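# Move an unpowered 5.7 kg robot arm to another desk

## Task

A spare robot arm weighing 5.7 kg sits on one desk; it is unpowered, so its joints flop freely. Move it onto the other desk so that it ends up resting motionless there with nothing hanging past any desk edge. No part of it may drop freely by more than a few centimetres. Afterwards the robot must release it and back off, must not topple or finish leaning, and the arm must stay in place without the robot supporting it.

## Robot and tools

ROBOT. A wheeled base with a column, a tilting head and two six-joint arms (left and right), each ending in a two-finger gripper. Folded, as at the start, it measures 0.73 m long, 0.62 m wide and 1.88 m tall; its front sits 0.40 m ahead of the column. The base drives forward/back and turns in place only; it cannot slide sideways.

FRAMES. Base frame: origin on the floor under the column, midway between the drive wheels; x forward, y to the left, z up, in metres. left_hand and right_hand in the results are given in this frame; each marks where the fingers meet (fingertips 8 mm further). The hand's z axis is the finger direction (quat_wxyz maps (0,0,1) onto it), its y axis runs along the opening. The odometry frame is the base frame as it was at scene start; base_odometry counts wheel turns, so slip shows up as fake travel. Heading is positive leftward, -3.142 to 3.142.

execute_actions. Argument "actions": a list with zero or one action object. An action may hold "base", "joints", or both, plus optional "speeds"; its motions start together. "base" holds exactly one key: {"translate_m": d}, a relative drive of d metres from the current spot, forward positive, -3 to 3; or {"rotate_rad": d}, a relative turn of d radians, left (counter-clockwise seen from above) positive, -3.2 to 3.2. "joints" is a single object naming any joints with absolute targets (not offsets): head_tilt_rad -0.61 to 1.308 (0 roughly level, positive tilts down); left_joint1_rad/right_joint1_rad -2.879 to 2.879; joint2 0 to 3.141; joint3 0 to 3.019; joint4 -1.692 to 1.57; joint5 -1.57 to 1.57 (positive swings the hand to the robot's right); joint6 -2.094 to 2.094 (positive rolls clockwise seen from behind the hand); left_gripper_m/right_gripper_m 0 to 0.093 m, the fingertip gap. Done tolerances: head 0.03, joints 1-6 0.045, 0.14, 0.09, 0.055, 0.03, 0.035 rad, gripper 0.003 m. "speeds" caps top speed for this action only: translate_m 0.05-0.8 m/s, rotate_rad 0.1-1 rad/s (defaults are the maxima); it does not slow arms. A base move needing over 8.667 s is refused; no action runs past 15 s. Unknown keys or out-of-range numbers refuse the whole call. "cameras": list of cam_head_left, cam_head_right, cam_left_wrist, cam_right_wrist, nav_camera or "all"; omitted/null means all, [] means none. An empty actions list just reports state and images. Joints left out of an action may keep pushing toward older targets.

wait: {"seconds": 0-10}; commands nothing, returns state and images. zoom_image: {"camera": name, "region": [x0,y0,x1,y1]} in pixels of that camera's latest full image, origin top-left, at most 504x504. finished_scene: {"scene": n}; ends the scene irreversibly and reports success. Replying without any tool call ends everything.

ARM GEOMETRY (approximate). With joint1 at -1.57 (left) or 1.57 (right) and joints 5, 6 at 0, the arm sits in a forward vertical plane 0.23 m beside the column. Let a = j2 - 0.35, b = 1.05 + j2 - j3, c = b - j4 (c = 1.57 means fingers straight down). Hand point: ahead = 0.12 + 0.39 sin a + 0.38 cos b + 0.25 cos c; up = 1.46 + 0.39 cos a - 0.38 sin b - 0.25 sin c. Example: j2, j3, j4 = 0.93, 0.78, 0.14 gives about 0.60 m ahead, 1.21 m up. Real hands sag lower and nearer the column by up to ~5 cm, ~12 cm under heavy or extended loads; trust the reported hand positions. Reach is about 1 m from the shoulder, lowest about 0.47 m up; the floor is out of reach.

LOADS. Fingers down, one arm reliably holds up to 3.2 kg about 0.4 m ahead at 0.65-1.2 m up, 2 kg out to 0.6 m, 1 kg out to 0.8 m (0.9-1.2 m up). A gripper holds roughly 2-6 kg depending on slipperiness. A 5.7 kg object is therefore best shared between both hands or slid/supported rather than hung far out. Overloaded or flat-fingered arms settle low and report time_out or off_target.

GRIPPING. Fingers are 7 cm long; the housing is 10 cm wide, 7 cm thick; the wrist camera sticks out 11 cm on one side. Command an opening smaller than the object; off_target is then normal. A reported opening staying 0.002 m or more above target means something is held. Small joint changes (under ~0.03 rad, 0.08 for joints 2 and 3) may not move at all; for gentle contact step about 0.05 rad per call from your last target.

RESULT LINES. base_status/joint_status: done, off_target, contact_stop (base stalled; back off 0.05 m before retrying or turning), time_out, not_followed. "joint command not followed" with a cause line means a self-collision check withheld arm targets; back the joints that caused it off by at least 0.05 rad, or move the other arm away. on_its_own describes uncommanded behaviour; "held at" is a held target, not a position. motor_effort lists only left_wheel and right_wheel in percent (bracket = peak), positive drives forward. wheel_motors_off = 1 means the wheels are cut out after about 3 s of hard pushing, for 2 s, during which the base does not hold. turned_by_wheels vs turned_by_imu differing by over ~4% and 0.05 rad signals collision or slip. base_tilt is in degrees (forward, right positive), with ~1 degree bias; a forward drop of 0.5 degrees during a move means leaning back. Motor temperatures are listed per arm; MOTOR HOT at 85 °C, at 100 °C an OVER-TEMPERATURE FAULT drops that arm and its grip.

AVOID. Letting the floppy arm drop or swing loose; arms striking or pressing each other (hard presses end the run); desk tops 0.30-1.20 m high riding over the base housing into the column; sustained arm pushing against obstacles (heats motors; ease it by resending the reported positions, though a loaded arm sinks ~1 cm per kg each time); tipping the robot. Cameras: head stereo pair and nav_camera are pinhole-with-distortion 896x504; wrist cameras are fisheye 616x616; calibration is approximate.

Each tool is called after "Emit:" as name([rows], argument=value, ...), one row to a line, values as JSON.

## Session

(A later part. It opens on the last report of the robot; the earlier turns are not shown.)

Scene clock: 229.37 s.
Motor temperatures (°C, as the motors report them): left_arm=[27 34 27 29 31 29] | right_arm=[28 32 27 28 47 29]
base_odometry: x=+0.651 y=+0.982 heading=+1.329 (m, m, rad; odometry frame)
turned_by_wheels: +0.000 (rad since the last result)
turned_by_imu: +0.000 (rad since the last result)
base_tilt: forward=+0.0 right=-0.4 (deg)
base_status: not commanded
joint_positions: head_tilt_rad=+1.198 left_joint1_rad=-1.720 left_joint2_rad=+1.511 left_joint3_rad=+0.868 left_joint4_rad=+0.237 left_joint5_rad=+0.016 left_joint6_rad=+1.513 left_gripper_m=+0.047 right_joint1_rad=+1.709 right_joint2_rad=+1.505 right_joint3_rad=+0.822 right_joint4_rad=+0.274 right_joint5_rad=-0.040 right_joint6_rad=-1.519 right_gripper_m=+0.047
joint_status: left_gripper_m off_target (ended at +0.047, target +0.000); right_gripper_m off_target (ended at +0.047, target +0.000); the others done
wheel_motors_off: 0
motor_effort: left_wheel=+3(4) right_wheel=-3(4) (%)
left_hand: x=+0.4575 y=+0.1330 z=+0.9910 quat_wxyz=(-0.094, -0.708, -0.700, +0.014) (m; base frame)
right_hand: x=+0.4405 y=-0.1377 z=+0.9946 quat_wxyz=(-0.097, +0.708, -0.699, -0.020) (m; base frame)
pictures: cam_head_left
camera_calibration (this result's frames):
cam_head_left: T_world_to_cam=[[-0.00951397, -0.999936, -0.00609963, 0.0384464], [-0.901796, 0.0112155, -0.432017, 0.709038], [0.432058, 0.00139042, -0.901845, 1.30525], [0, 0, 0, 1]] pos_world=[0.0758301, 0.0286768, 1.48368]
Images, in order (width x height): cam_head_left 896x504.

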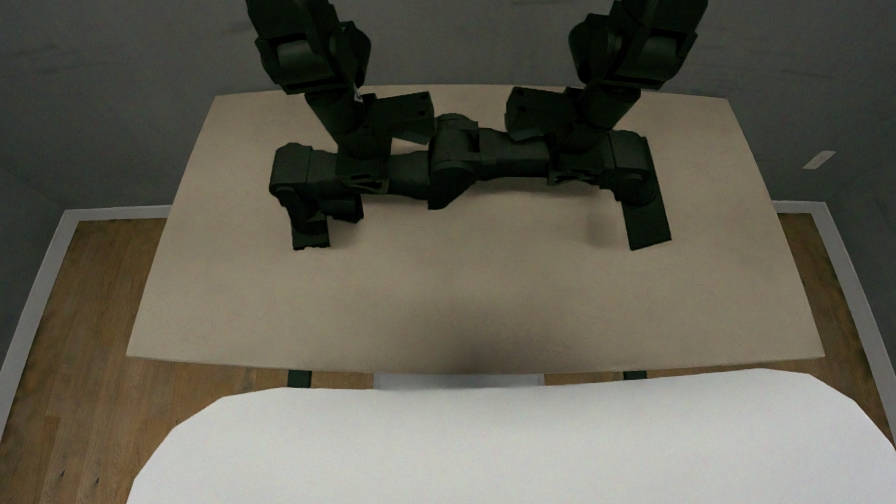

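Emit:
execute_actions([
  {"joints":{"left_joint2_rad":1.46,"left_joint3_rad":0.90,"right_joint2_rad":1.51,"right_joint3_rad":0.88,"left_gripper_m":0.0,"right_gripper_m":0.0}},
], cameras=["cam_head_left"])

Emit:
execute_actions([
  {"joints":{"left_joint2_rad":1.54,"left_joint3_rad":0.96,"right_joint2_rad":1.59,"right_joint3_rad":0.94,"left_gripper_m":0.0,"right_gripper_m":0.0}},
], cameras=["cam_head_left"])

Emit:
execute_actions([
  {"joints":{"left_joint2_rad":1.62,"left_joint3_rad":1.02,"right_joint2_rad":1.67,"right_joint3_rad":1.0,"left_gripper_m":0.0,"right_gripper_m":0.0}},
], cameras=["cam_head_left","cam_left_wrist"])

Scene clock: 234.20 s.
Motor temperatures (°C, as the motors report them): left_arm=[27 35 27 29 30 29] | right_arm=[28 32 27 28 46 29]
base_odometry: x=+0.651 y=+0.982 heading=+1.329 (m, m, rad; odometry frame)
turned_by_wheels: +0.000 (rad since the last result)
turned_by_imu: +0.000 (rad since the last result)
base_tilt: forward=+0.1 right=-0.4 (deg)
base_status: not commanded
joint_positions: head_tilt_rad=+1.198 left_joint1_rad=-1.715 left_joint2_rad=+1.581 left_joint3_rad=+0.928 left_joint4_rad=+0.239 left_joint5_rad=+0.013 left_joint6_rad=+1.513 left_gripper_m=+0.047 right_joint1_rad=+1.703 right_joint2_rad=+1.586 right_joint3_rad=+0.889 right_joint4_rad=+0.274 right_joint5_rad=-0.034 right_joint6_rad=-1.520 right_gripper_m=+0.047
joint_status: left_gripper_m off_target (ended at +0.047, target +0.000); right_gripper_m off_target (ended at +0.047, target +0.000); the others done
wheel_motors_off: 0
motor_effort: left_wheel=+3(4) right_wheel=-3(4) (%)
left_hand: x=+0.4609 y=+0.1330 z=+0.9657 quat_wxyz=(-0.088, -0.707, -0.701, +0.014) (m; base frame)
right_hand: x=+0.4436 y=-0.1388 z=+0.9655 quat_wxyz=(-0.088, +0.708, -0.700, -0.021) (m; base frame)
pictures: cam_head_left
camera_calibration (this result's frames):
cam_head_left: T_world_to_cam=[[-0.00951398, -0.999936, -0.00609961, 0.0384463], [-0.901796, 0.0112155, -0.432016, 0.709036], [0.432056, 0.00139042, -0.901846, 1.30525], [0, 0, 0, 1]] pos_world=[0.0758301, 0.0286768, 1.48368]
Images, in order (width x height): cam_head_left 896x504.

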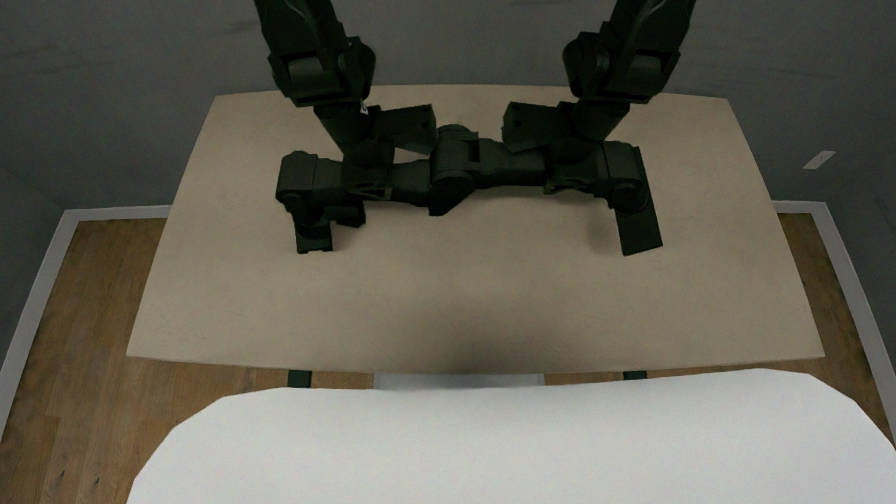

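Scene clock: 234.93 s.
Motor temperatures (°C, as the motors report them): left_arm=[27 35 27 29 30 29] | right_arm=[28 32 27 28 46 29]
base_odometry: x=+0.651 y=+0.982 heading=+1.329 (m, m, rad; odometry frame)
turned_by_wheels: +0.000 (rad since the last result)
turned_by_imu: +0.000 (rad since the last result)
base_tilt: forward=+0.1 right=-0.3 (deg)
base_status: not commanded
joint_positions: head_tilt_rad=+1.198 left_joint1_rad=-1.716 left_joint2_rad=+1.612 left_joint3_rad=+0.971 left_joint4_rad=+0.239 left_joint5_rad=+0.011 left_joint6_rad=+1.525 left_gripper_m=+0.047 right_joint1_rad=+1.692 right_joint2_rad=+1.669 right_joint3_rad=+0.967 right_joint4_rad=+0.282 right_joint5_rad=-0.027 right_joint6_rad=-1.511 right_gripper_m=+0.046
joint_status: left_gripper_m off_target (ended at +0.047, target +0.000); right_gripper_m off_target (ended at +0.046, target +0.000); the others done
wheel_motors_off: 0
motor_effort: left_wheel=+3(4) right_wheel=-2(3) (%)
left_hand: x=+0.4720 y=+0.1305 z=+0.9542 quat_wxyz=(-0.092, -0.711, -0.697, +0.010) (m; base frame)
right_hand: x=+0.4520 y=-0.1430 z=+0.9347 quat_wxyz=(-0.084, +0.704, -0.706, -0.014) (m; base frame)
pictures: cam_head_left
camera_calibration (this result's frames):
cam_head_left: T_world_to_cam=[[-0.00951398, -0.999936, -0.00609961, 0.0384463], [-0.901796, 0.0112155, -0.432016, 0.709036], [0.432056, 0.00139042, -0.901845, 1.30525], [0, 0, 0, 1]] pos_world=[0.0758301, 0.0286768, 1.48368]
Images, in order (width x height): cam_head_left 896x504.

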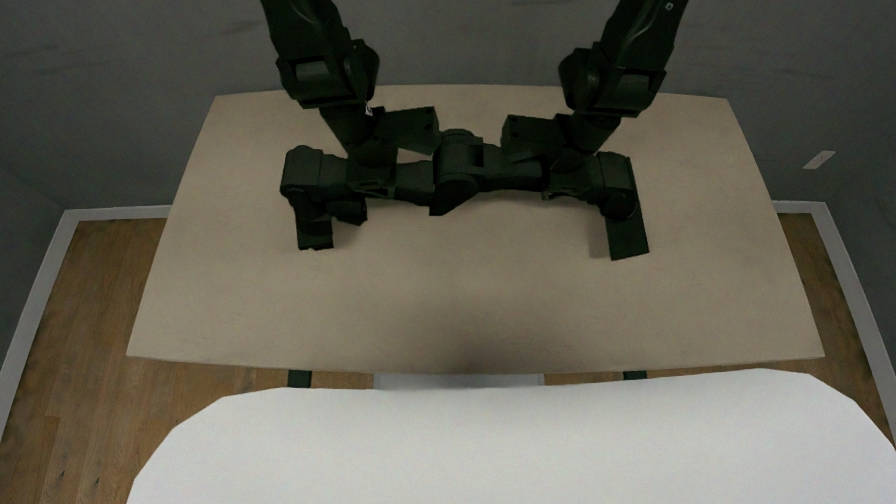

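Scene clock: 235.73 s.
Motor temperatures (°C, as the motors report them): left_arm=[27 34 27 29 30 29] | right_arm=[28 32 27 28 45 29]
base_odometry: x=+0.651 y=+0.982 heading=+1.329 (m, m, rad; odometry frame)
turned_by_wheels: +0.000 (rad since the last result)
turned_by_imu: +0.000 (rad since the last result)
base_tilt: forward=+0.1 right=-0.4 (deg)
base_status: not commanded
joint_positions: head_tilt_rad=+1.198 left_joint1_rad=-1.725 left_joint2_rad=+1.653 left_joint3_rad=+1.027 left_joint4_rad=+0.237 left_joint5_rad=+0.014 left_joint6_rad=+1.554 left_gripper_m=+0.047 right_joint1_rad=+1.675 right_joint2_rad=+1.750 right_joint3_rad=+1.040 right_joint4_rad=+0.295 right_joint5_rad=-0.018 right_joint6_rad=-1.490 right_gripper_m=+0.046
joint_status: left_gripper_m off_target (ended at +0.047, target +0.000); right_gripper_m off_target (ended at +0.046, target +0.000); the others done
wheel_motors_off: 0
motor_effort: left_wheel=+2(4) right_wheel=-2(3) (%)
left_hand: x=+0.4851 y=+0.1209 z=+0.9402 quat_wxyz=(-0.101, -0.722, -0.685, +0.008) (m; base frame)
right_hand: x=+0.4570 y=-0.1524 z=+0.9036 quat_wxyz=(-0.077, +0.694, -0.716, -0.004) (m; base frame)
pictures: cam_head_left, cam_left_wrist
camera_calibration (this result's frames):
cam_head_left: T_world_to_cam=[[-0.00951398, -0.999936, -0.00609961, 0.0384463], [-0.901796, 0.0112155, -0.432016, 0.709036], [0.432056, 0.00139042, -0.901846, 1.30525], [0, 0, 0, 1]] pos_world=[0.0758301, 0.0286768, 1.48368]
cam_left_wrist: T_world_to_cam=[[-0.988953, 0.0449827, -0.141236, 0.604565], [-0.0243624, 0.890554, 0.454225, -0.521482], [0.14621, 0.452648, -0.879621, 0.823946], [0, 0, 0, 1]] pos_world=[0.464713, 0.0642558, 1.04702]
Images, in order (width x height): cam_head_left 896x504, cam_left_wrist 616x616.

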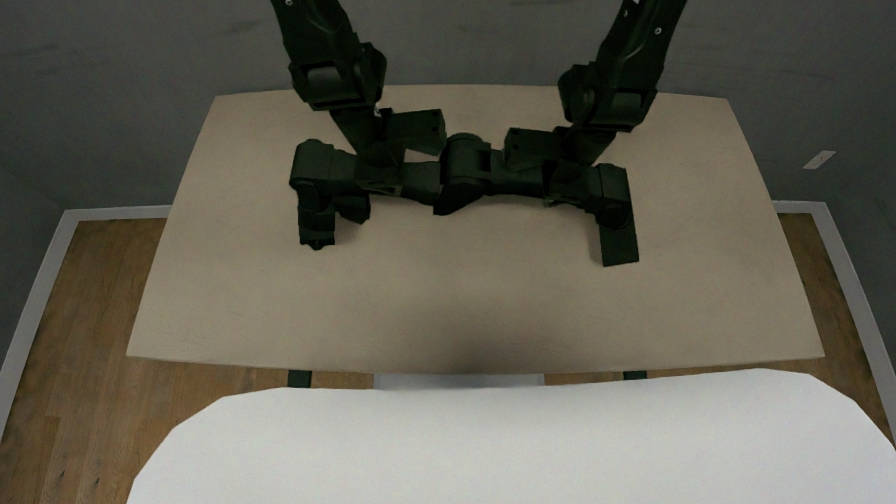

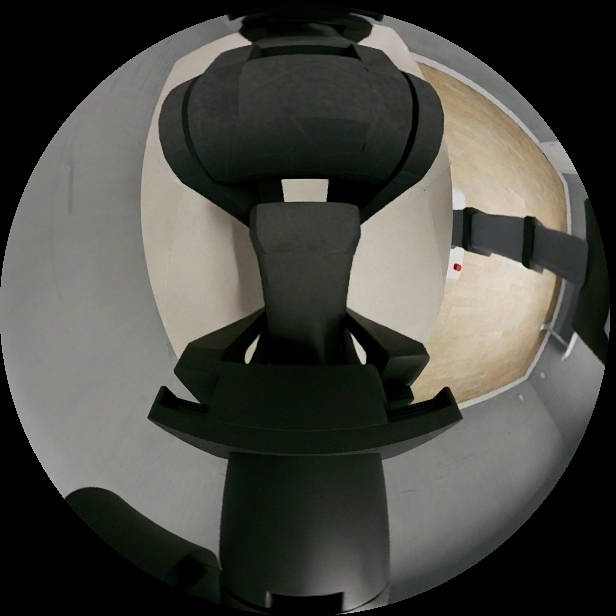

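Emit:
execute_actions([
  {"joints":{"left_joint1_rad":-1.76,"right_joint1_rad":1.60,"left_joint2_rad":1.52,"left_joint3_rad":0.93,"right_joint2_rad":1.57,"right_joint3_rad":0.92,"left_gripper_m":0.0,"right_gripper_m":0.0}},
], cameras=["cam_head_left"])

Emit:
execute_actions([
  {"joints":{"left_joint1_rad":-1.82,"right_joint1_rad":1.54,"left_joint2_rad":1.58,"left_joint3_rad":0.98,"right_joint2_rad":1.63,"right_joint3_rad":0.97,"left_gripper_m":0.0,"right_gripper_m":0.0}},
], cameras=["cam_head_left"])

Scene clock: 246.63 s.
Motor temperatures (°C, as the motors report them): left_arm=[27 34 27 29 30 29] | right_arm=[28 34 28 28 42 30]
base_odometry: x=+0.651 y=+0.982 heading=+1.329 (m, m, rad; odometry frame)
turned_by_wheels: +0.000 (rad since the last result)
turned_by_imu: +0.000 (rad since the last result)
base_tilt: forward=+0.1 right=-0.2 (deg)
base_status: not commanded
joint_positions: head_tilt_rad=+1.198 left_joint1_rad=-1.774 left_joint2_rad=+1.642 left_joint3_rad=+0.964 left_joint4_rad=+0.239 left_joint5_rad=+0.014 left_joint6_rad=+1.502 left_gripper_m=+0.047 right_joint1_rad=+1.638 right_joint2_rad=+1.665 right_joint3_rad=+0.923 right_joint4_rad=+0.280 right_joint5_rad=-0.020 right_joint6_rad=-1.527 right_gripper_m=+0.046
joint_status: left_gripper_m off_target (ended at +0.047, target +0.000); right_gripper_m off_target (ended at +0.046, target +0.000); the others done
wheel_motors_off: 0
motor_effort: left_wheel=+3(3) right_wheel=-3(5) (%)
left_hand: x=+0.4490 y=+0.0939 z=+0.9500 quat_wxyz=(-0.096, -0.712, -0.694, +0.042) (m; base frame)
right_hand: x=+0.4279 y=-0.1800 z=+0.9351 quat_wxyz=(-0.049, +0.702, -0.710, -0.007) (m; base frame)
pictures: cam_head_left
camera_calibration (this result's frames):
cam_head_left: T_world_to_cam=[[-0.00951398, -0.999936, -0.00609961, 0.0384463], [-0.901796, 0.0112155, -0.432016, 0.709036], [0.432057, 0.00139042, -0.901845, 1.30525], [0, 0, 0, 1]] pos_world=[0.0758301, 0.0286768, 1.48368]
Images, in order (width x height): cam_head_left 896x504.

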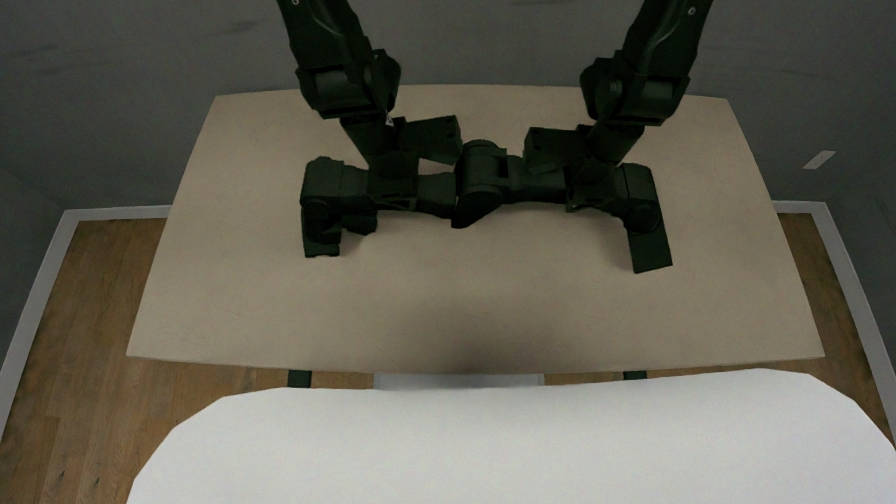

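Scene clock: 248.33 s.
Motor temperatures (°C, as the motors report them): left_arm=[27 34 27 29 30 29] | right_arm=[28 34 28 28 42 30]
base_odometry: x=+0.651 y=+0.982 heading=+1.329 (m, m, rad; odometry frame)
turned_by_wheels: +0.000 (rad since the last result)
turned_by_imu: +0.000 (rad since the last result)
base_tilt: forward=+0.1 right=-0.3 (deg)
base_status: not commanded
joint_positions: head_tilt_rad=+1.198 left_joint1_rad=-1.808 left_joint2_rad=+1.679 left_joint3_rad=+1.014 left_joint4_rad=+0.239 left_joint5_rad=-0.003 left_joint6_rad=+1.492 left_gripper_m=+0.047 right_joint1_rad=+1.596 right_joint2_rad=+1.711 right_joint3_rad=+0.976 right_joint4_rad=+0.278 right_joint5_rad=-0.032 right_joint6_rad=-1.541 right_gripper_m=+0.046
joint_status: left_gripper_m off_target (ended at +0.047, target +0.000); right_joint1_rad time_out (moved -0.042 of -0.098); right_gripper_m off_target (ended at +0.046, target +0.000); the others done
wheel_motors_off: 0
on_its_own: right_joint1_rad reads +1.596 and still pushes toward +1.540 since a time_out
motor_effort: left_wheel=+3(5) right_wheel=-3(4) (%)
left_hand: x=+0.4588 y=+0.0710 z=+0.9400 quat_wxyz=(-0.106, -0.713, -0.692, +0.043) (m; base frame)
right_hand: x=+0.4367 y=-0.2039 z=+0.9165 quat_wxyz=(-0.043, +0.700, -0.713, +0.004) (m; base frame)
pictures: cam_head_left
camera_calibration (this result's frames):
cam_head_left: T_world_to_cam=[[-0.00951398, -0.999936, -0.00609961, 0.0384463], [-0.901796, 0.0112155, -0.432016, 0.709036], [0.432056, 0.00139042, -0.901845, 1.30525], [0, 0, 0, 1]] pos_world=[0.0758301, 0.0286768, 1.48368]
Images, in order (width x height): cam_head_left 896x504.

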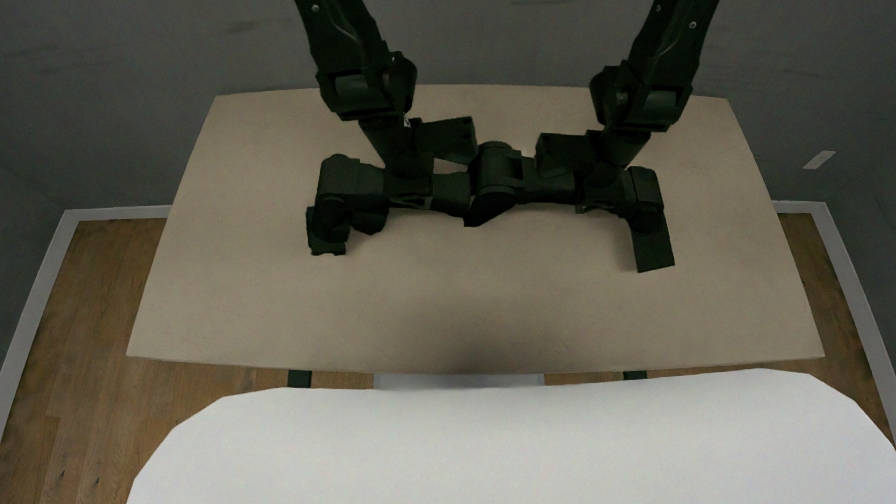

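Emit:
execute_actions([
  {"joints":{"left_joint1_rad":-1.87,"right_joint1_rad":1.52,"left_joint2_rad":1.65,"left_joint3_rad":1.03,"right_joint2_rad":1.69,"right_joint3_rad":1.02,"left_gripper_m":0.0,"right_gripper_m":0.0}},
], cameras=["cam_head_left"])

Emit:
execute_actions([
  {"joints":{"left_joint2_rad":1.72,"left_joint3_rad":1.08,"right_joint2_rad":1.75,"right_joint3_rad":1.07,"left_gripper_m":0.0,"right_gripper_m":0.0}},
], cameras=["cam_head_left"])

Scene clock: 252.77 s.
Motor temperatures (°C, as the motors report them): left_arm=[27 34 27 29 30 29] | right_arm=[28 34 28 28 42 30]
base_odometry: x=+0.651 y=+0.982 heading=+1.329 (m, m, rad; odometry frame)
turned_by_wheels: +0.000 (rad since the last result)
turned_by_imu: +0.000 (rad since the last result)
base_tilt: forward=+0.0 right=-0.3 (deg)
base_status: not commanded
joint_positions: head_tilt_rad=+1.198 left_joint1_rad=-1.839 left_joint2_rad=+1.727 left_joint3_rad=+1.063 left_joint4_rad=+0.239 left_joint5_rad=-0.016 left_joint6_rad=+1.492 left_gripper_m=+0.047 right_joint1_rad=+1.558 right_joint2_rad=+1.762 right_joint3_rad=+1.021 right_joint4_rad=+0.278 right_joint5_rad=-0.055 right_joint6_rad=-1.548 right_gripper_m=+0.046
joint_status: left_gripper_m off_target (ended at +0.047, target +0.000); right_gripper_m off_target (ended at +0.046, target +0.000); the others done
wheel_motors_off: 0
motor_effort: left_wheel=+2(5) right_wheel=-3(4) (%)
left_hand: x=+0.4607 y=+0.0493 z=+0.9261 quat_wxyz=(-0.111, -0.717, -0.687, +0.048) (m; base frame)
right_hand: x=+0.4362 y=-0.2248 z=+0.8973 quat_wxyz=(-0.037, +0.697, -0.716, +0.006) (m; base frame)
pictures: cam_head_left
camera_calibration (this result's frames):
cam_head_left: T_world_to_cam=[[-0.00951398, -0.999936, -0.00609961, 0.0384463], [-0.901796, 0.0112155, -0.432016, 0.709036], [0.432056, 0.00139042, -0.901846, 1.30525], [0, 0, 0, 1]] pos_world=[0.0758301, 0.0286768, 1.48368]
Images, in order (width x height): cam_head_left 896x504.

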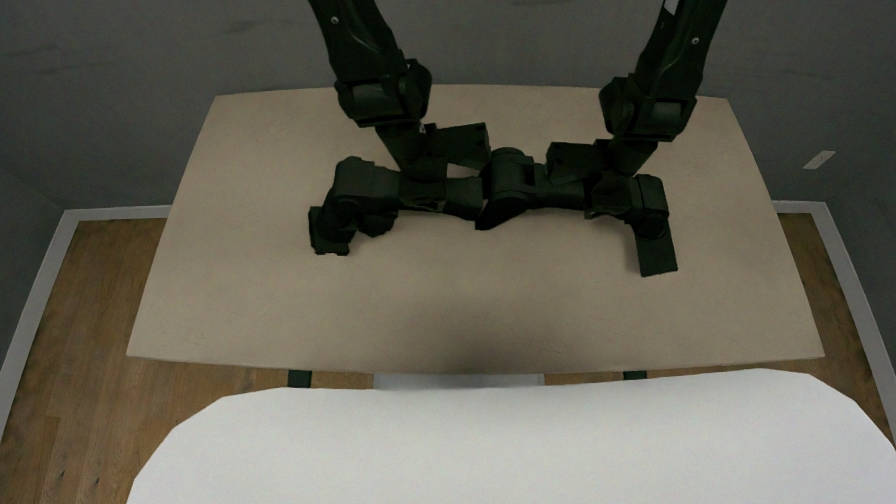

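Scene clock: 253.60 s.
Motor temperatures (°C, as the motors report them): left_arm=[27 34 27 29 30 29] | right_arm=[28 34 28 28 42 30]
base_odometry: x=+0.651 y=+0.982 heading=+1.329 (m, m, rad; odometry frame)
turned_by_wheels: +0.000 (rad since the last result)
turned_by_imu: +0.000 (rad since the last result)
base_tilt: forward=+0.1 right=-0.4 (deg)
base_status: not commanded
joint_positions: head_tilt_rad=+1.198 left_joint1_rad=-1.838 left_joint2_rad=+1.806 left_joint3_rad=+1.123 left_joint4_rad=+0.245 left_joint5_rad=-0.018 left_joint6_rad=+1.488 left_gripper_m=+0.047 right_joint1_rad=+1.553 right_joint2_rad=+1.829 right_joint3_rad=+1.070 right_joint4_rad=+0.278 right_joint5_rad=-0.045 right_joint6_rad=-1.552 right_gripper_m=+0.046
joint_status: left_gripper_m off_target (ended at +0.047, target +0.000); right_gripper_m off_target (ended at +0.046, target +0.000); the others done
wheel_motors_off: 0
motor_effort: left_wheel=+3(3) right_wheel=-3(4) (%)
left_hand: x=+0.4547 y=+0.0438 z=+0.8976 quat_wxyz=(-0.106, -0.716, -0.688, +0.051) (m; base frame)
right_hand: x=+0.4287 y=-0.2296 z=+0.8730 quat_wxyz=(-0.026, +0.698, -0.716, +0.005) (m; base frame)
pictures: cam_head_left
camera_calibration (this result's frames):
cam_head_left: T_world_to_cam=[[-0.00951398, -0.999936, -0.00609961, 0.0384463], [-0.901796, 0.0112155, -0.432016, 0.709036], [0.432056, 0.00139042, -0.901846, 1.30525], [0, 0, 0, 1]] pos_world=[0.0758301, 0.0286768, 1.48368]
Images, in order (width x height): cam_head_left 896x504.

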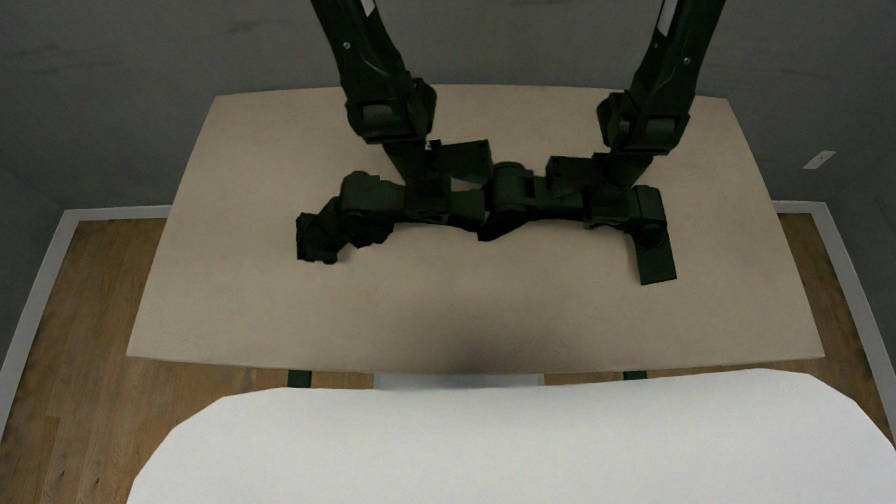

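Tip now sliding outward. Keep lowering, left more.

Emit:
execute_actions([
  {"joints":{"left_joint2_rad":1.80,"left_joint3_rad":1.15,"right_joint2_rad":1.81,"right_joint3_rad":1.12,"left_gripper_m":0.0,"right_gripper_m":0.0}},
], cameras=["cam_head_left"])

Emit:
execute_actions([
  {"joints":{"left_joint2_rad":1.88,"left_joint3_rad":1.21,"right_joint2_rad":1.87,"right_joint3_rad":1.17,"left_gripper_m":0.0,"right_gripper_m":0.0}},
], cameras=["cam_head_left"])

Emit:
execute_actions([
  {"joints":{"left_joint2_rad":1.95,"left_joint3_rad":1.27,"right_joint2_rad":1.93,"right_joint3_rad":1.22,"left_gripper_m":0.0,"right_gripper_m":0.0}},
], cameras=["cam_head_left", "cam_left_wrist", "cam_right_wrist"])

Scene clock: 258.67 s.
Motor temperatures (°C, as the motors report them): left_arm=[27 34 27 29 30 29] | right_arm=[28 34 27 28 43 29]
base_odometry: x=+0.651 y=+0.982 heading=+1.329 (m, m, rad; odometry frame)
turned_by_wheels: +0.000 (rad since the last result)
turned_by_imu: +0.000 (rad since the last result)
base_tilt: forward=+0.1 right=-0.3 (deg)
base_status: not commanded
joint_positions: head_tilt_rad=+1.198 left_joint1_rad=-1.838 left_joint2_rad=+1.857 left_joint3_rad=+1.177 left_joint4_rad=+0.245 left_joint5_rad=-0.022 left_joint6_rad=+1.491 left_gripper_m=+0.047 right_joint1_rad=+1.545 right_joint2_rad=+1.885 right_joint3_rad=+1.128 right_joint4_rad=+0.279 right_joint5_rad=-0.056 right_joint6_rad=-1.554 right_gripper_m=+0.046
joint_status: left_gripper_m off_target (ended at +0.047, target +0.000); right_gripper_m off_target (ended at +0.046, target +0.000); the others done
wheel_motors_off: 0
motor_effort: left_wheel=+3(4) right_wheel=-3(3) (%)
left_hand: x=+0.4579 y=+0.0399 z=+0.8782 quat_wxyz=(-0.105, -0.717, -0.687, +0.049) (m; base frame)
right_hand: x=+0.4316 y=-0.2339 z=+0.8516 quat_wxyz=(-0.028, +0.697, -0.716, +0.004) (m; base frame)
pictures: cam_head_left
camera_calibration (this result's frames):
cam_head_left: T_world_to_cam=[[-0.00951398, -0.999936, -0.00609961, 0.0384463], [-0.901796, 0.0112155, -0.432016, 0.709036], [0.432056, 0.00139042, -0.901845, 1.30525], [0, 0, 0, 1]] pos_world=[0.0758301, 0.0286768, 1.48368]
Images, in order (width x height): cam_head_left 896x504.

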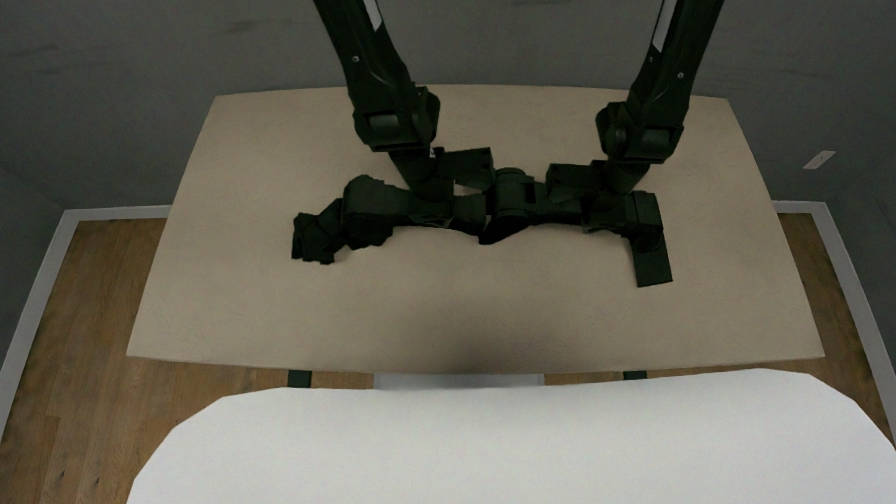

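Scene clock: 259.37 s.
Motor temperatures (°C, as the motors report them): left_arm=[27 34 27 29 30 29] | right_arm=[28 34 27 28 43 29]
base_odometry: x=+0.651 y=+0.982 heading=+1.329 (m, m, rad; odometry frame)
turned_by_wheels: +0.000 (rad since the last result)
turned_by_imu: +0.000 (rad since the last result)
base_tilt: forward=+0.2 right=-0.3 (deg)
base_status: not commanded
joint_positions: head_tilt_rad=+1.198 left_joint1_rad=-1.838 left_joint2_rad=+1.888 left_joint3_rad=+1.220 left_joint4_rad=+0.245 left_joint5_rad=-0.018 left_joint6_rad=+1.505 left_gripper_m=+0.047 right_joint1_rad=+1.536 right_joint2_rad=+1.925 right_joint3_rad=+1.175 right_joint4_rad=+0.279 right_joint5_rad=-0.052 right_joint6_rad=-1.548 right_gripper_m=+0.046
joint_status: left_gripper_m off_target (ended at +0.047, target +0.000); right_gripper_m off_target (ended at +0.046, target +0.000); the others done
wheel_motors_off: 0
motor_effort: left_wheel=+3(4) right_wheel=-2(3) (%)
left_hand: x=+0.4656 y=+0.0352 z=+0.8664 quat_wxyz=(-0.112, -0.721, -0.682, +0.046) (m; base frame)
right_hand: x=+0.4355 y=-0.2414 z=+0.8357 quat_wxyz=(-0.026, +0.693, -0.720, +0.011) (m; base frame)
pictures: cam_head_left
camera_calibration (this result's frames):
cam_head_left: T_world_to_cam=[[-0.00951398, -0.999936, -0.00609961, 0.0384463], [-0.901796, 0.0112155, -0.432016, 0.709036], [0.432056, 0.00139042, -0.901846, 1.30525], [0, 0, 0, 1]] pos_world=[0.07583, 0.0286768, 1.48368]
Images, in order (width x height): cam_head_left 896x504.

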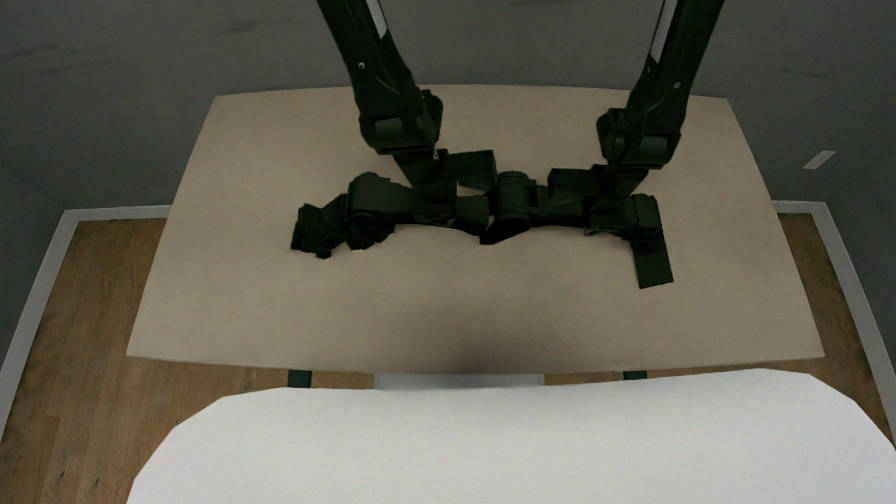

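Scene clock: 260.07 s.
Motor temperatures (°C, as the motors report them): left_arm=[27 34 27 29 30 29] | right_arm=[28 34 27 28 43 29]
base_odometry: x=+0.651 y=+0.982 heading=+1.329 (m, m, rad; odometry frame)
turned_by_wheels: +0.000 (rad since the last result)
turned_by_imu: +0.000 (rad since the last result)
base_tilt: forward=+0.0 right=-0.4 (deg)
base_status: not commanded
joint_positions: head_tilt_rad=+1.198 left_joint1_rad=-1.848 left_joint2_rad=+1.939 left_joint3_rad=+1.275 left_joint4_rad=+0.242 left_joint5_rad=-0.012 left_joint6_rad=+1.504 left_gripper_m=+0.047 right_joint1_rad=+1.522 right_joint2_rad=+1.962 right_joint3_rad=+1.215 right_joint4_rad=+0.279 right_joint5_rad=-0.003 right_joint6_rad=-1.551 right_gripper_m=+0.046
joint_status: left_gripper_m off_target (ended at +0.047, target +0.000); right_gripper_m off_target (ended at +0.046, target +0.000); the others done
wheel_motors_off: 0
motor_effort: left_wheel=+3(3) right_wheel=-2(3) (%)
left_hand: x=+0.4663 y=+0.0217 z=+0.8494 quat_wxyz=(-0.118, -0.722, -0.680, +0.051) (m; base frame)
right_hand: x=+0.4362 y=-0.2602 z=+0.8215 quat_wxyz=(-0.006, +0.691, -0.722, +0.033) (m; base frame)
pictures: cam_head_left, cam_left_wrist, cam_right_wrist
camera_calibration (this result's frames):
cam_head_left: T_world_to_cam=[[-0.00951398, -0.999936, -0.00609961, 0.0384463], [-0.901796, 0.0112155, -0.432016, 0.709036], [0.432056, 0.00139042, -0.901846, 1.30525], [0, 0, 0, 1]] pos_world=[0.0758301, 0.0286768, 1.48368]
cam_left_wrist: T_world_to_cam=[[-0.993112, 0.0498693, -0.106026, 0.549518], [0.00598164, 0.925301, 0.379187, -0.343582], [0.117016, 0.375941, -0.919226, 0.840693], [0, 0, 0, 1]] pos_world=[0.449414, -0.0255386, 0.961331]
cam_right_wrist: T_world_to_cam=[[0.997612, -0.0415502, 0.0551795, -0.488908], [-0.0668998, -0.780052, 0.622128, -0.684378], [0.0171934, -0.624333, -0.780969, 0.592726], [0, 0, 0, 1]] pos_world=[0.431764, -0.184107, 0.915649]
Images, in order (width x height): cam_head_left 896x504, cam_left_wrist 616x616, cam_right_wrist 616x616.

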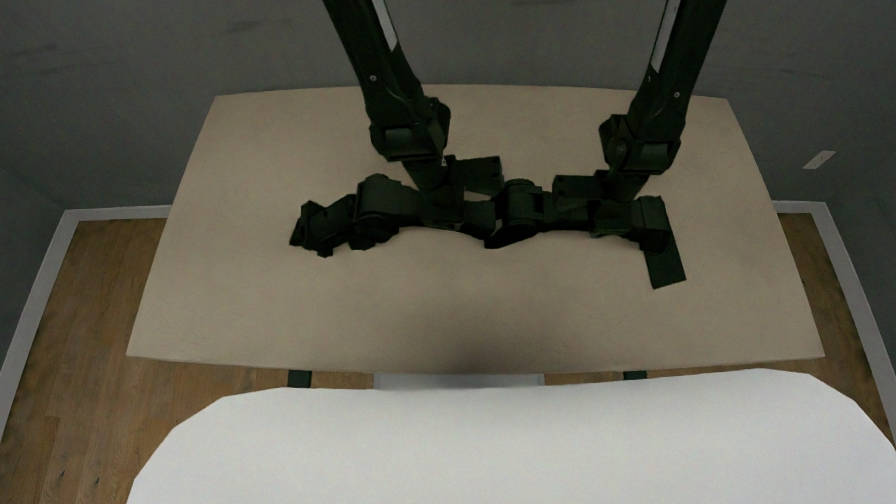

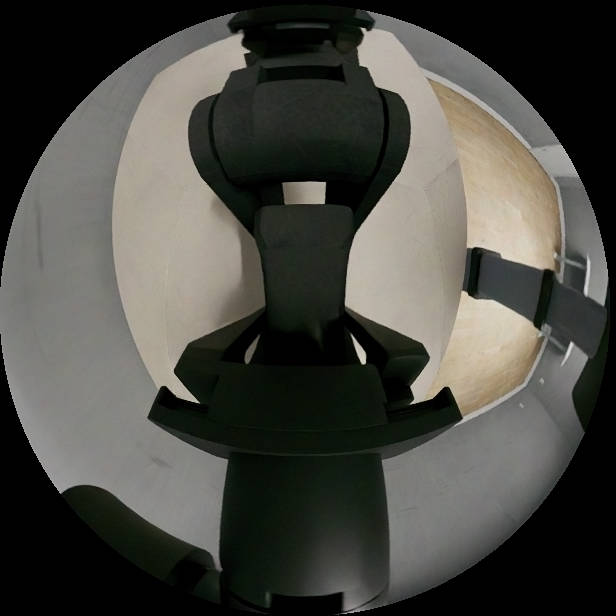

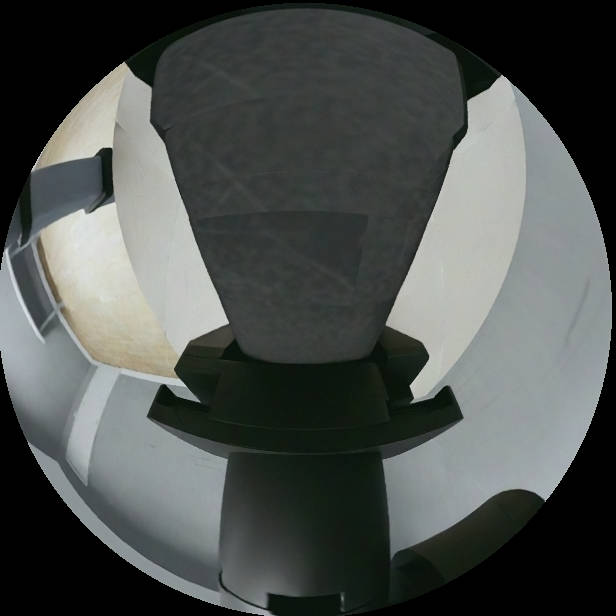

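Emit:
execute_actions([
  {"joints":{"left_joint1_rad":-1.80,"right_joint1_rad":1.56,"left_joint2_rad":2.02,"left_joint3_rad":1.33,"right_joint2_rad":1.99,"right_joint3_rad":1.27,"left_gripper_m":0.0,"right_gripper_m":0.0}},
], cameras=["cam_head_left"])

Emit:
execute_actions([
  {"joints":{"left_joint2_rad":2.09,"left_joint3_rad":1.39,"right_joint2_rad":2.05,"right_joint3_rad":1.32,"left_gripper_m":0.0,"right_gripper_m":0.0}},
], cameras=["cam_head_left"])

Scene clock: 265.23 s.
Motor temperatures (°C, as the motors report them): left_arm=[27 33 27 29 30 29] | right_arm=[28 34 27 28 41 29]
base_odometry: x=+0.651 y=+0.982 heading=+1.329 (m, m, rad; odometry frame)
turned_by_wheels: +0.000 (rad since the last result)
turned_by_imu: +0.000 (rad since the last result)
base_tilt: forward=+0.0 right=-0.4 (deg)
base_status: not commanded
joint_positions: head_tilt_rad=+1.198 left_joint1_rad=-1.827 left_joint2_rad=+1.989 left_joint3_rad=+1.328 left_joint4_rad=+0.242 left_joint5_rad=-0.030 left_joint6_rad=+1.509 left_gripper_m=+0.047 right_joint1_rad=+1.541 right_joint2_rad=+2.013 right_joint3_rad=+1.271 right_joint4_rad=+0.279 right_joint5_rad=+0.014 right_joint6_rad=-1.545 right_gripper_m=+0.046
joint_status: left_gripper_m off_target (ended at +0.047, target +0.000); right_gripper_m off_target (ended at +0.046, target +0.000); the others done
wheel_motors_off: 0
motor_effort: left_wheel=+3(4) right_wheel=-2(3) (%)
left_hand: x=+0.4690 y=+0.0362 z=+0.8260 quat_wxyz=(-0.106, -0.721, -0.684, +0.036) (m; base frame)
right_hand: x=+0.4386 y=-0.2502 z=+0.8014 quat_wxyz=(-0.008, +0.692, -0.721, +0.035) (m; base frame)
pictures: cam_head_left
camera_calibration (this result's frames):
cam_head_left: T_world_to_cam=[[-0.00951398, -0.999936, -0.00609961, 0.0384463], [-0.901796, 0.0112155, -0.432016, 0.709036], [0.432057, 0.00139042, -0.901845, 1.30525], [0, 0, 0, 1]] pos_world=[0.0758301, 0.0286768, 1.48368]
Images, in order (width x height): cam_head_left 896x504.

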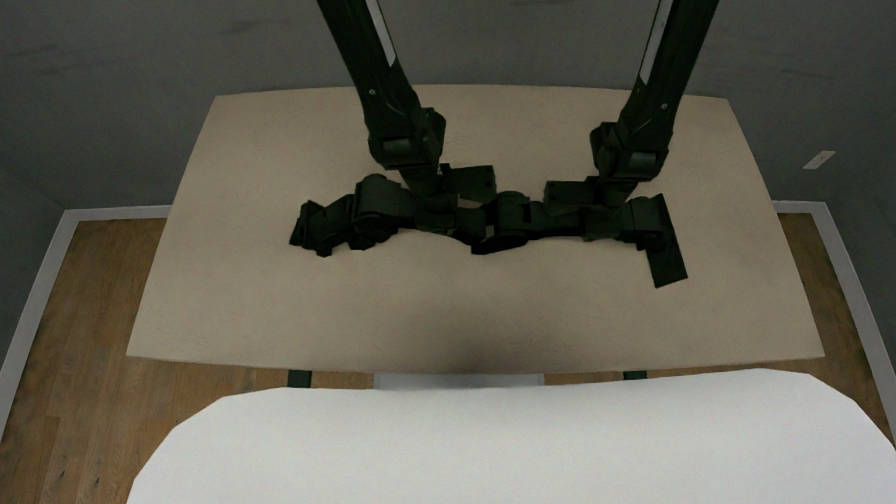

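Scene clock: 266.17 s.
Motor temperatures (°C, as the motors report them): left_arm=[27 33 27 29 31 29] | right_arm=[28 34 27 28 41 29]
base_odometry: x=+0.651 y=+0.982 heading=+1.329 (m, m, rad; odometry frame)
turned_by_wheels: +0.000 (rad since the last result)
turned_by_imu: +0.000 (rad since the last result)
base_tilt: forward=+0.1 right=-0.4 (deg)
base_status: not commanded
joint_positions: head_tilt_rad=+1.198 left_joint1_rad=-1.812 left_joint2_rad=+2.069 left_joint3_rad=+1.412 left_joint4_rad=+0.248 left_joint5_rad=-0.012 left_joint6_rad=+1.514 left_gripper_m=+0.047 right_joint1_rad=+1.545 right_joint2_rad=+2.051 right_joint3_rad=+1.314 right_joint4_rad=+0.280 right_joint5_rad=+0.014 right_joint6_rad=-1.544 right_gripper_m=+0.046
joint_status: left_gripper_m off_target (ended at +0.047, target +0.000); right_gripper_m off_target (ended at +0.046, target +0.000); the others done
wheel_motors_off: 0
motor_effort: left_wheel=+2(3) right_wheel=-2(3) (%)
left_hand: x=+0.4705 y=+0.0377 z=+0.7946 quat_wxyz=(-0.112, -0.720, -0.684, +0.035) (m; base frame)
right_hand: x=+0.4399 y=-0.2476 z=+0.7863 quat_wxyz=(-0.010, +0.693, -0.720, +0.036) (m; base frame)
pictures: cam_head_left
camera_calibration (this result's frames):
cam_head_left: T_world_to_cam=[[-0.00951398, -0.999936, -0.00609961, 0.0384463], [-0.901796, 0.0112155, -0.432016, 0.709036], [0.432056, 0.00139042, -0.901845, 1.30525], [0, 0, 0, 1]] pos_world=[0.0758301, 0.0286768, 1.48368]
Images, in order (width x height): cam_head_left 896x504.

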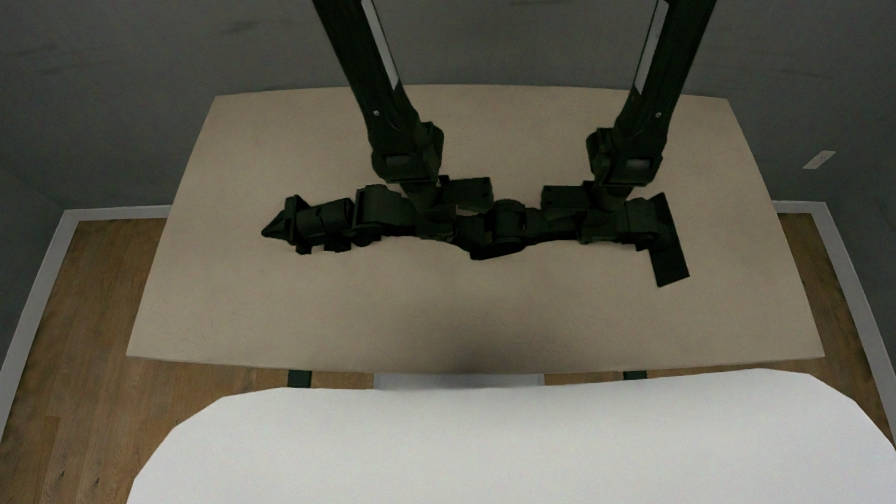

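Emit:
execute_actions([
  {"joints":{"left_joint2_rad":2.12,"left_joint3_rad":1.42,"right_joint2_rad":2.09,"right_joint3_rad":1.35}},
], cameras=[])

Emit:
execute_actions([
  {"joints":{"left_gripper_m":0.06,"right_gripper_m":0.06}},
], cameras=["cam_head_left"])

Emit:
execute_actions([
  {"joints":{"left_gripper_m":0.09,"right_gripper_m":0.09}},
], cameras=["cam_head_left","cam_left_wrist","cam_right_wrist"])

Scene clock: 271.37 s.
Motor temperatures (°C, as the motors report them): left_arm=[27 33 27 29 30 29] | right_arm=[28 33 27 28 40 29]
base_odometry: x=+0.651 y=+0.982 heading=+1.329 (m, m, rad; odometry frame)
turned_by_wheels: +0.000 (rad since the last result)
turned_by_imu: +0.000 (rad since the last result)
base_tilt: forward=+0.2 right=-0.4 (deg)
base_status: not commanded
joint_positions: head_tilt_rad=+1.198 left_joint1_rad=-1.812 left_joint2_rad=+2.070 left_joint3_rad=+1.415 left_joint4_rad=+0.248 left_joint5_rad=-0.012 left_joint6_rad=+1.514 left_gripper_m=+0.047 right_joint1_rad=+1.545 right_joint2_rad=+2.052 right_joint3_rad=+1.316 right_joint4_rad=+0.280 right_joint5_rad=+0.014 right_joint6_rad=-1.544 right_gripper_m=+0.046
joint_status: all done
wheel_motors_off: 0
motor_effort: left_wheel=+3(3) right_wheel=-2(3) (%)
left_hand: x=+0.4713 y=+0.0375 z=+0.7941 quat_wxyz=(-0.112, -0.720, -0.684, +0.034) (m; base frame)
right_hand: x=+0.4403 y=-0.2476 z=+0.7858 quat_wxyz=(-0.011, +0.693, -0.720, +0.036) (m; base frame)
pictures: none
No camera images: the call's "cameras" was empty. Leave "cameras" out to get every camera's image.

Scene clock: 272.20 s.
Motor temperatures (°C, as the motors report them): left_arm=[27 33 27 29 30 29] | right_arm=[28 33 27 28 40 29]
base_odometry: x=+0.651 y=+0.982 heading=+1.329 (m, m, rad; odometry frame)
turned_by_wheels: +0.000 (rad since the last result)
turned_by_imu: +0.000 (rad since the last result)
base_tilt: forward=+0.1 right=-0.4 (deg)
base_status: not commanded
joint_positions: head_tilt_rad=+1.198 left_joint1_rad=-1.813 left_joint2_rad=+2.077 left_joint3_rad=+1.419 left_joint4_rad=+0.248 left_joint5_rad=+0.002 left_joint6_rad=+1.561 left_gripper_m=+0.060 right_joint1_rad=+1.548 right_joint2_rad=+2.064 right_joint3_rad=+1.332 right_joint4_rad=+0.280 right_joint5_rad=+0.009 right_joint6_rad=-1.558 right_gripper_m=+0.060
joint_status: all done
wheel_motors_off: 0
motor_effort: left_wheel=+2(3) right_wheel=-1(3) (%)
left_hand: x=+0.4686 y=+0.0341 z=+0.7923 quat_wxyz=(-0.117, -0.736, -0.666, +0.038) (m; base frame)
right_hand: x=+0.4430 y=-0.2445 z=+0.7811 quat_wxyz=(-0.015, +0.698, -0.715, +0.035) (m; base frame)
pictures: cam_head_left
camera_calibration (this result's frames):
cam_head_left: T_world_to_cam=[[-0.00951399, -0.999936, -0.00609961, 0.0384463], [-0.901797, 0.0112155, -0.432015, 0.709036], [0.432056, 0.00139042, -0.901846, 1.30525], [0, 0, 0, 1]] pos_world=[0.07583, 0.0286768, 1.48368]
Images, in order (width x height): cam_head_left 896x504.

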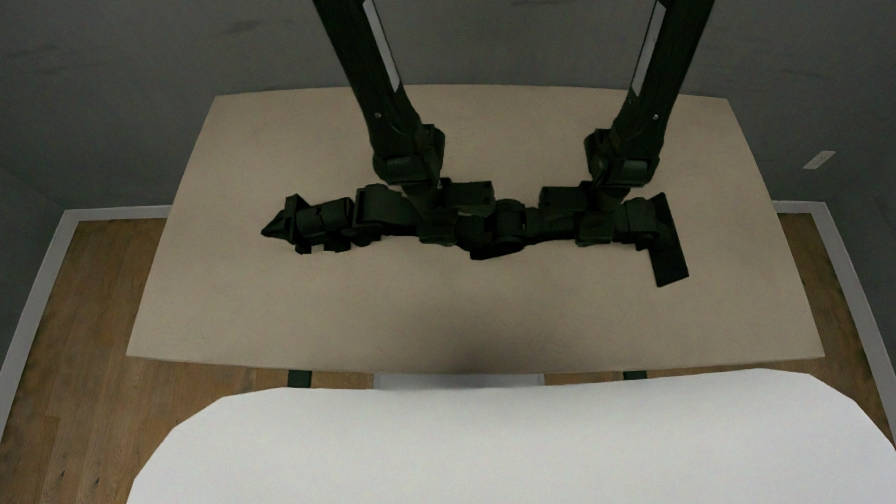

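Scene clock: 272.73 s.
Motor temperatures (°C, as the motors report them): left_arm=[27 33 27 29 30 29] | right_arm=[28 33 27 28 40 29]
base_odometry: x=+0.651 y=+0.982 heading=+1.329 (m, m, rad; odometry frame)
turned_by_wheels: +0.000 (rad since the last result)
turned_by_imu: +0.000 (rad since the last result)
base_tilt: forward=+0.1 right=-0.5 (deg)
base_status: not commanded
joint_positions: head_tilt_rad=+1.198 left_joint1_rad=-1.814 left_joint2_rad=+2.078 left_joint3_rad=+1.419 left_joint4_rad=+0.248 left_joint5_rad=+0.003 left_joint6_rad=+1.565 left_gripper_m=+0.090 right_joint1_rad=+1.552 right_joint2_rad=+2.066 right_joint3_rad=+1.330 right_joint4_rad=+0.280 right_joint5_rad=+0.008 right_joint6_rad=-1.558 right_gripper_m=+0.090
joint_status: all done
wheel_motors_off: 0
motor_effort: left_wheel=+2(3) right_wheel=-1(1) (%)
left_hand: x=+0.4677 y=+0.0333 z=+0.7921 quat_wxyz=(-0.117, -0.737, -0.664, +0.039) (m; base frame)
right_hand: x=+0.4403 y=-0.2414 z=+0.7804 quat_wxyz=(-0.015, +0.699, -0.714, +0.033) (m; base frame)
pictures: cam_head_left, cam_left_wrist, cam_right_wrist
camera_calibration (this result's frames):
cam_head_left: T_world_to_cam=[[-0.00951398, -0.999936, -0.00609961, 0.0384463], [-0.901796, 0.0112155, -0.432016, 0.709036], [0.432056, 0.00139042, -0.901846, 1.30525], [0, 0, 0, 1]] pos_world=[0.0758301, 0.0286768, 1.48368]
cam_left_wrist: T_world_to_cam=[[-0.987626, 0.0927162, -0.126487, 0.556521], [0.0351247, 0.916811, 0.397773, -0.360648], [0.152845, 0.388409, -0.908723, 0.757988], [0, 0, 0, 1]] pos_world=[0.446448, -0.0153611, 0.90265]
cam_right_wrist: T_world_to_cam=[[0.997551, -0.0204516, 0.0668903, -0.493958], [-0.0571375, -0.789874, 0.610602, -0.641545], [0.0403471, -0.612928, -0.789108, 0.571181], [0, 0, 0, 1]] pos_world=[0.433046, -0.166749, 0.875493]
Images, in order (width x height): cam_head_left 896x504, cam_left_wrist 616x616, cam_right_wrist 616x616.

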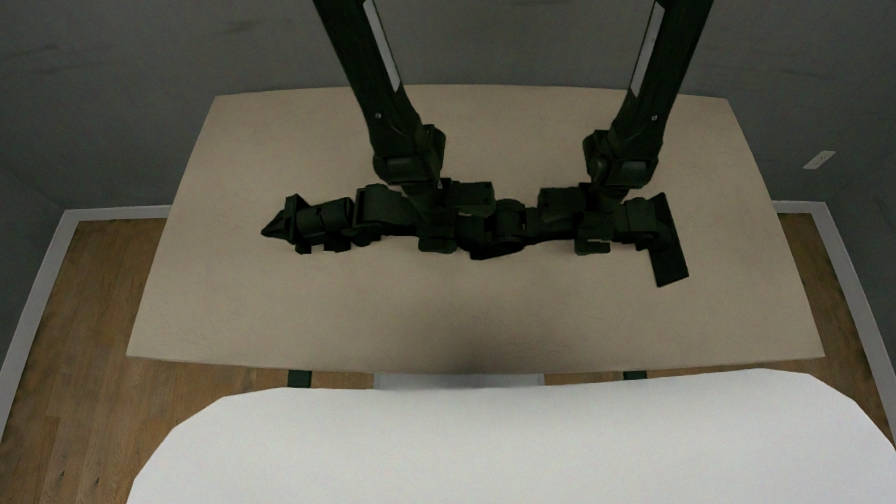

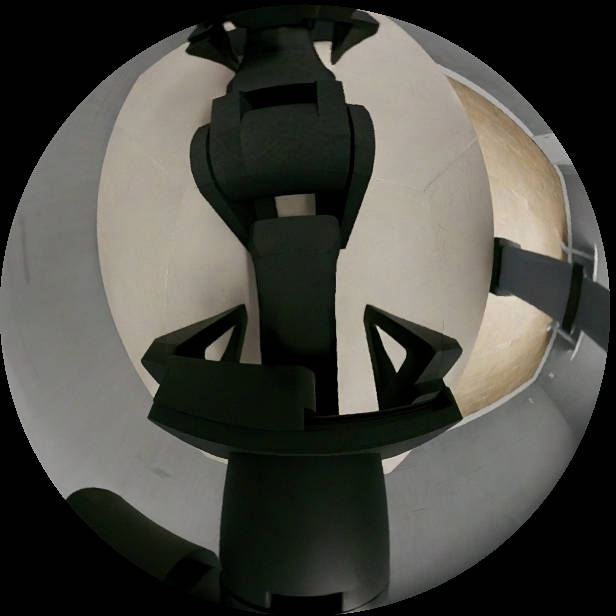

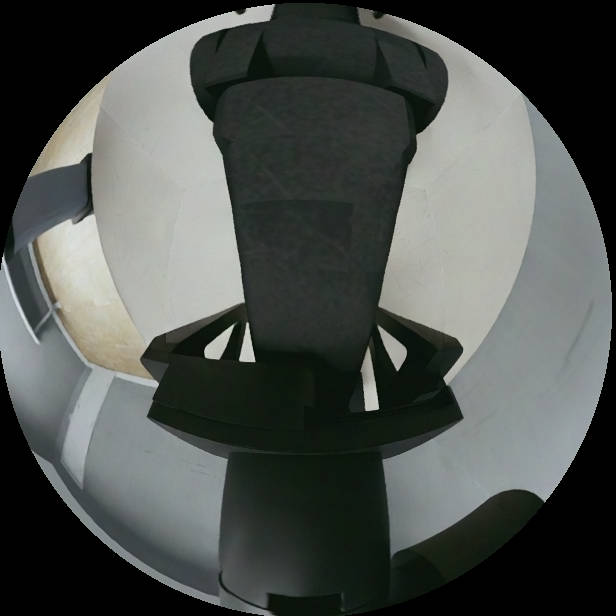

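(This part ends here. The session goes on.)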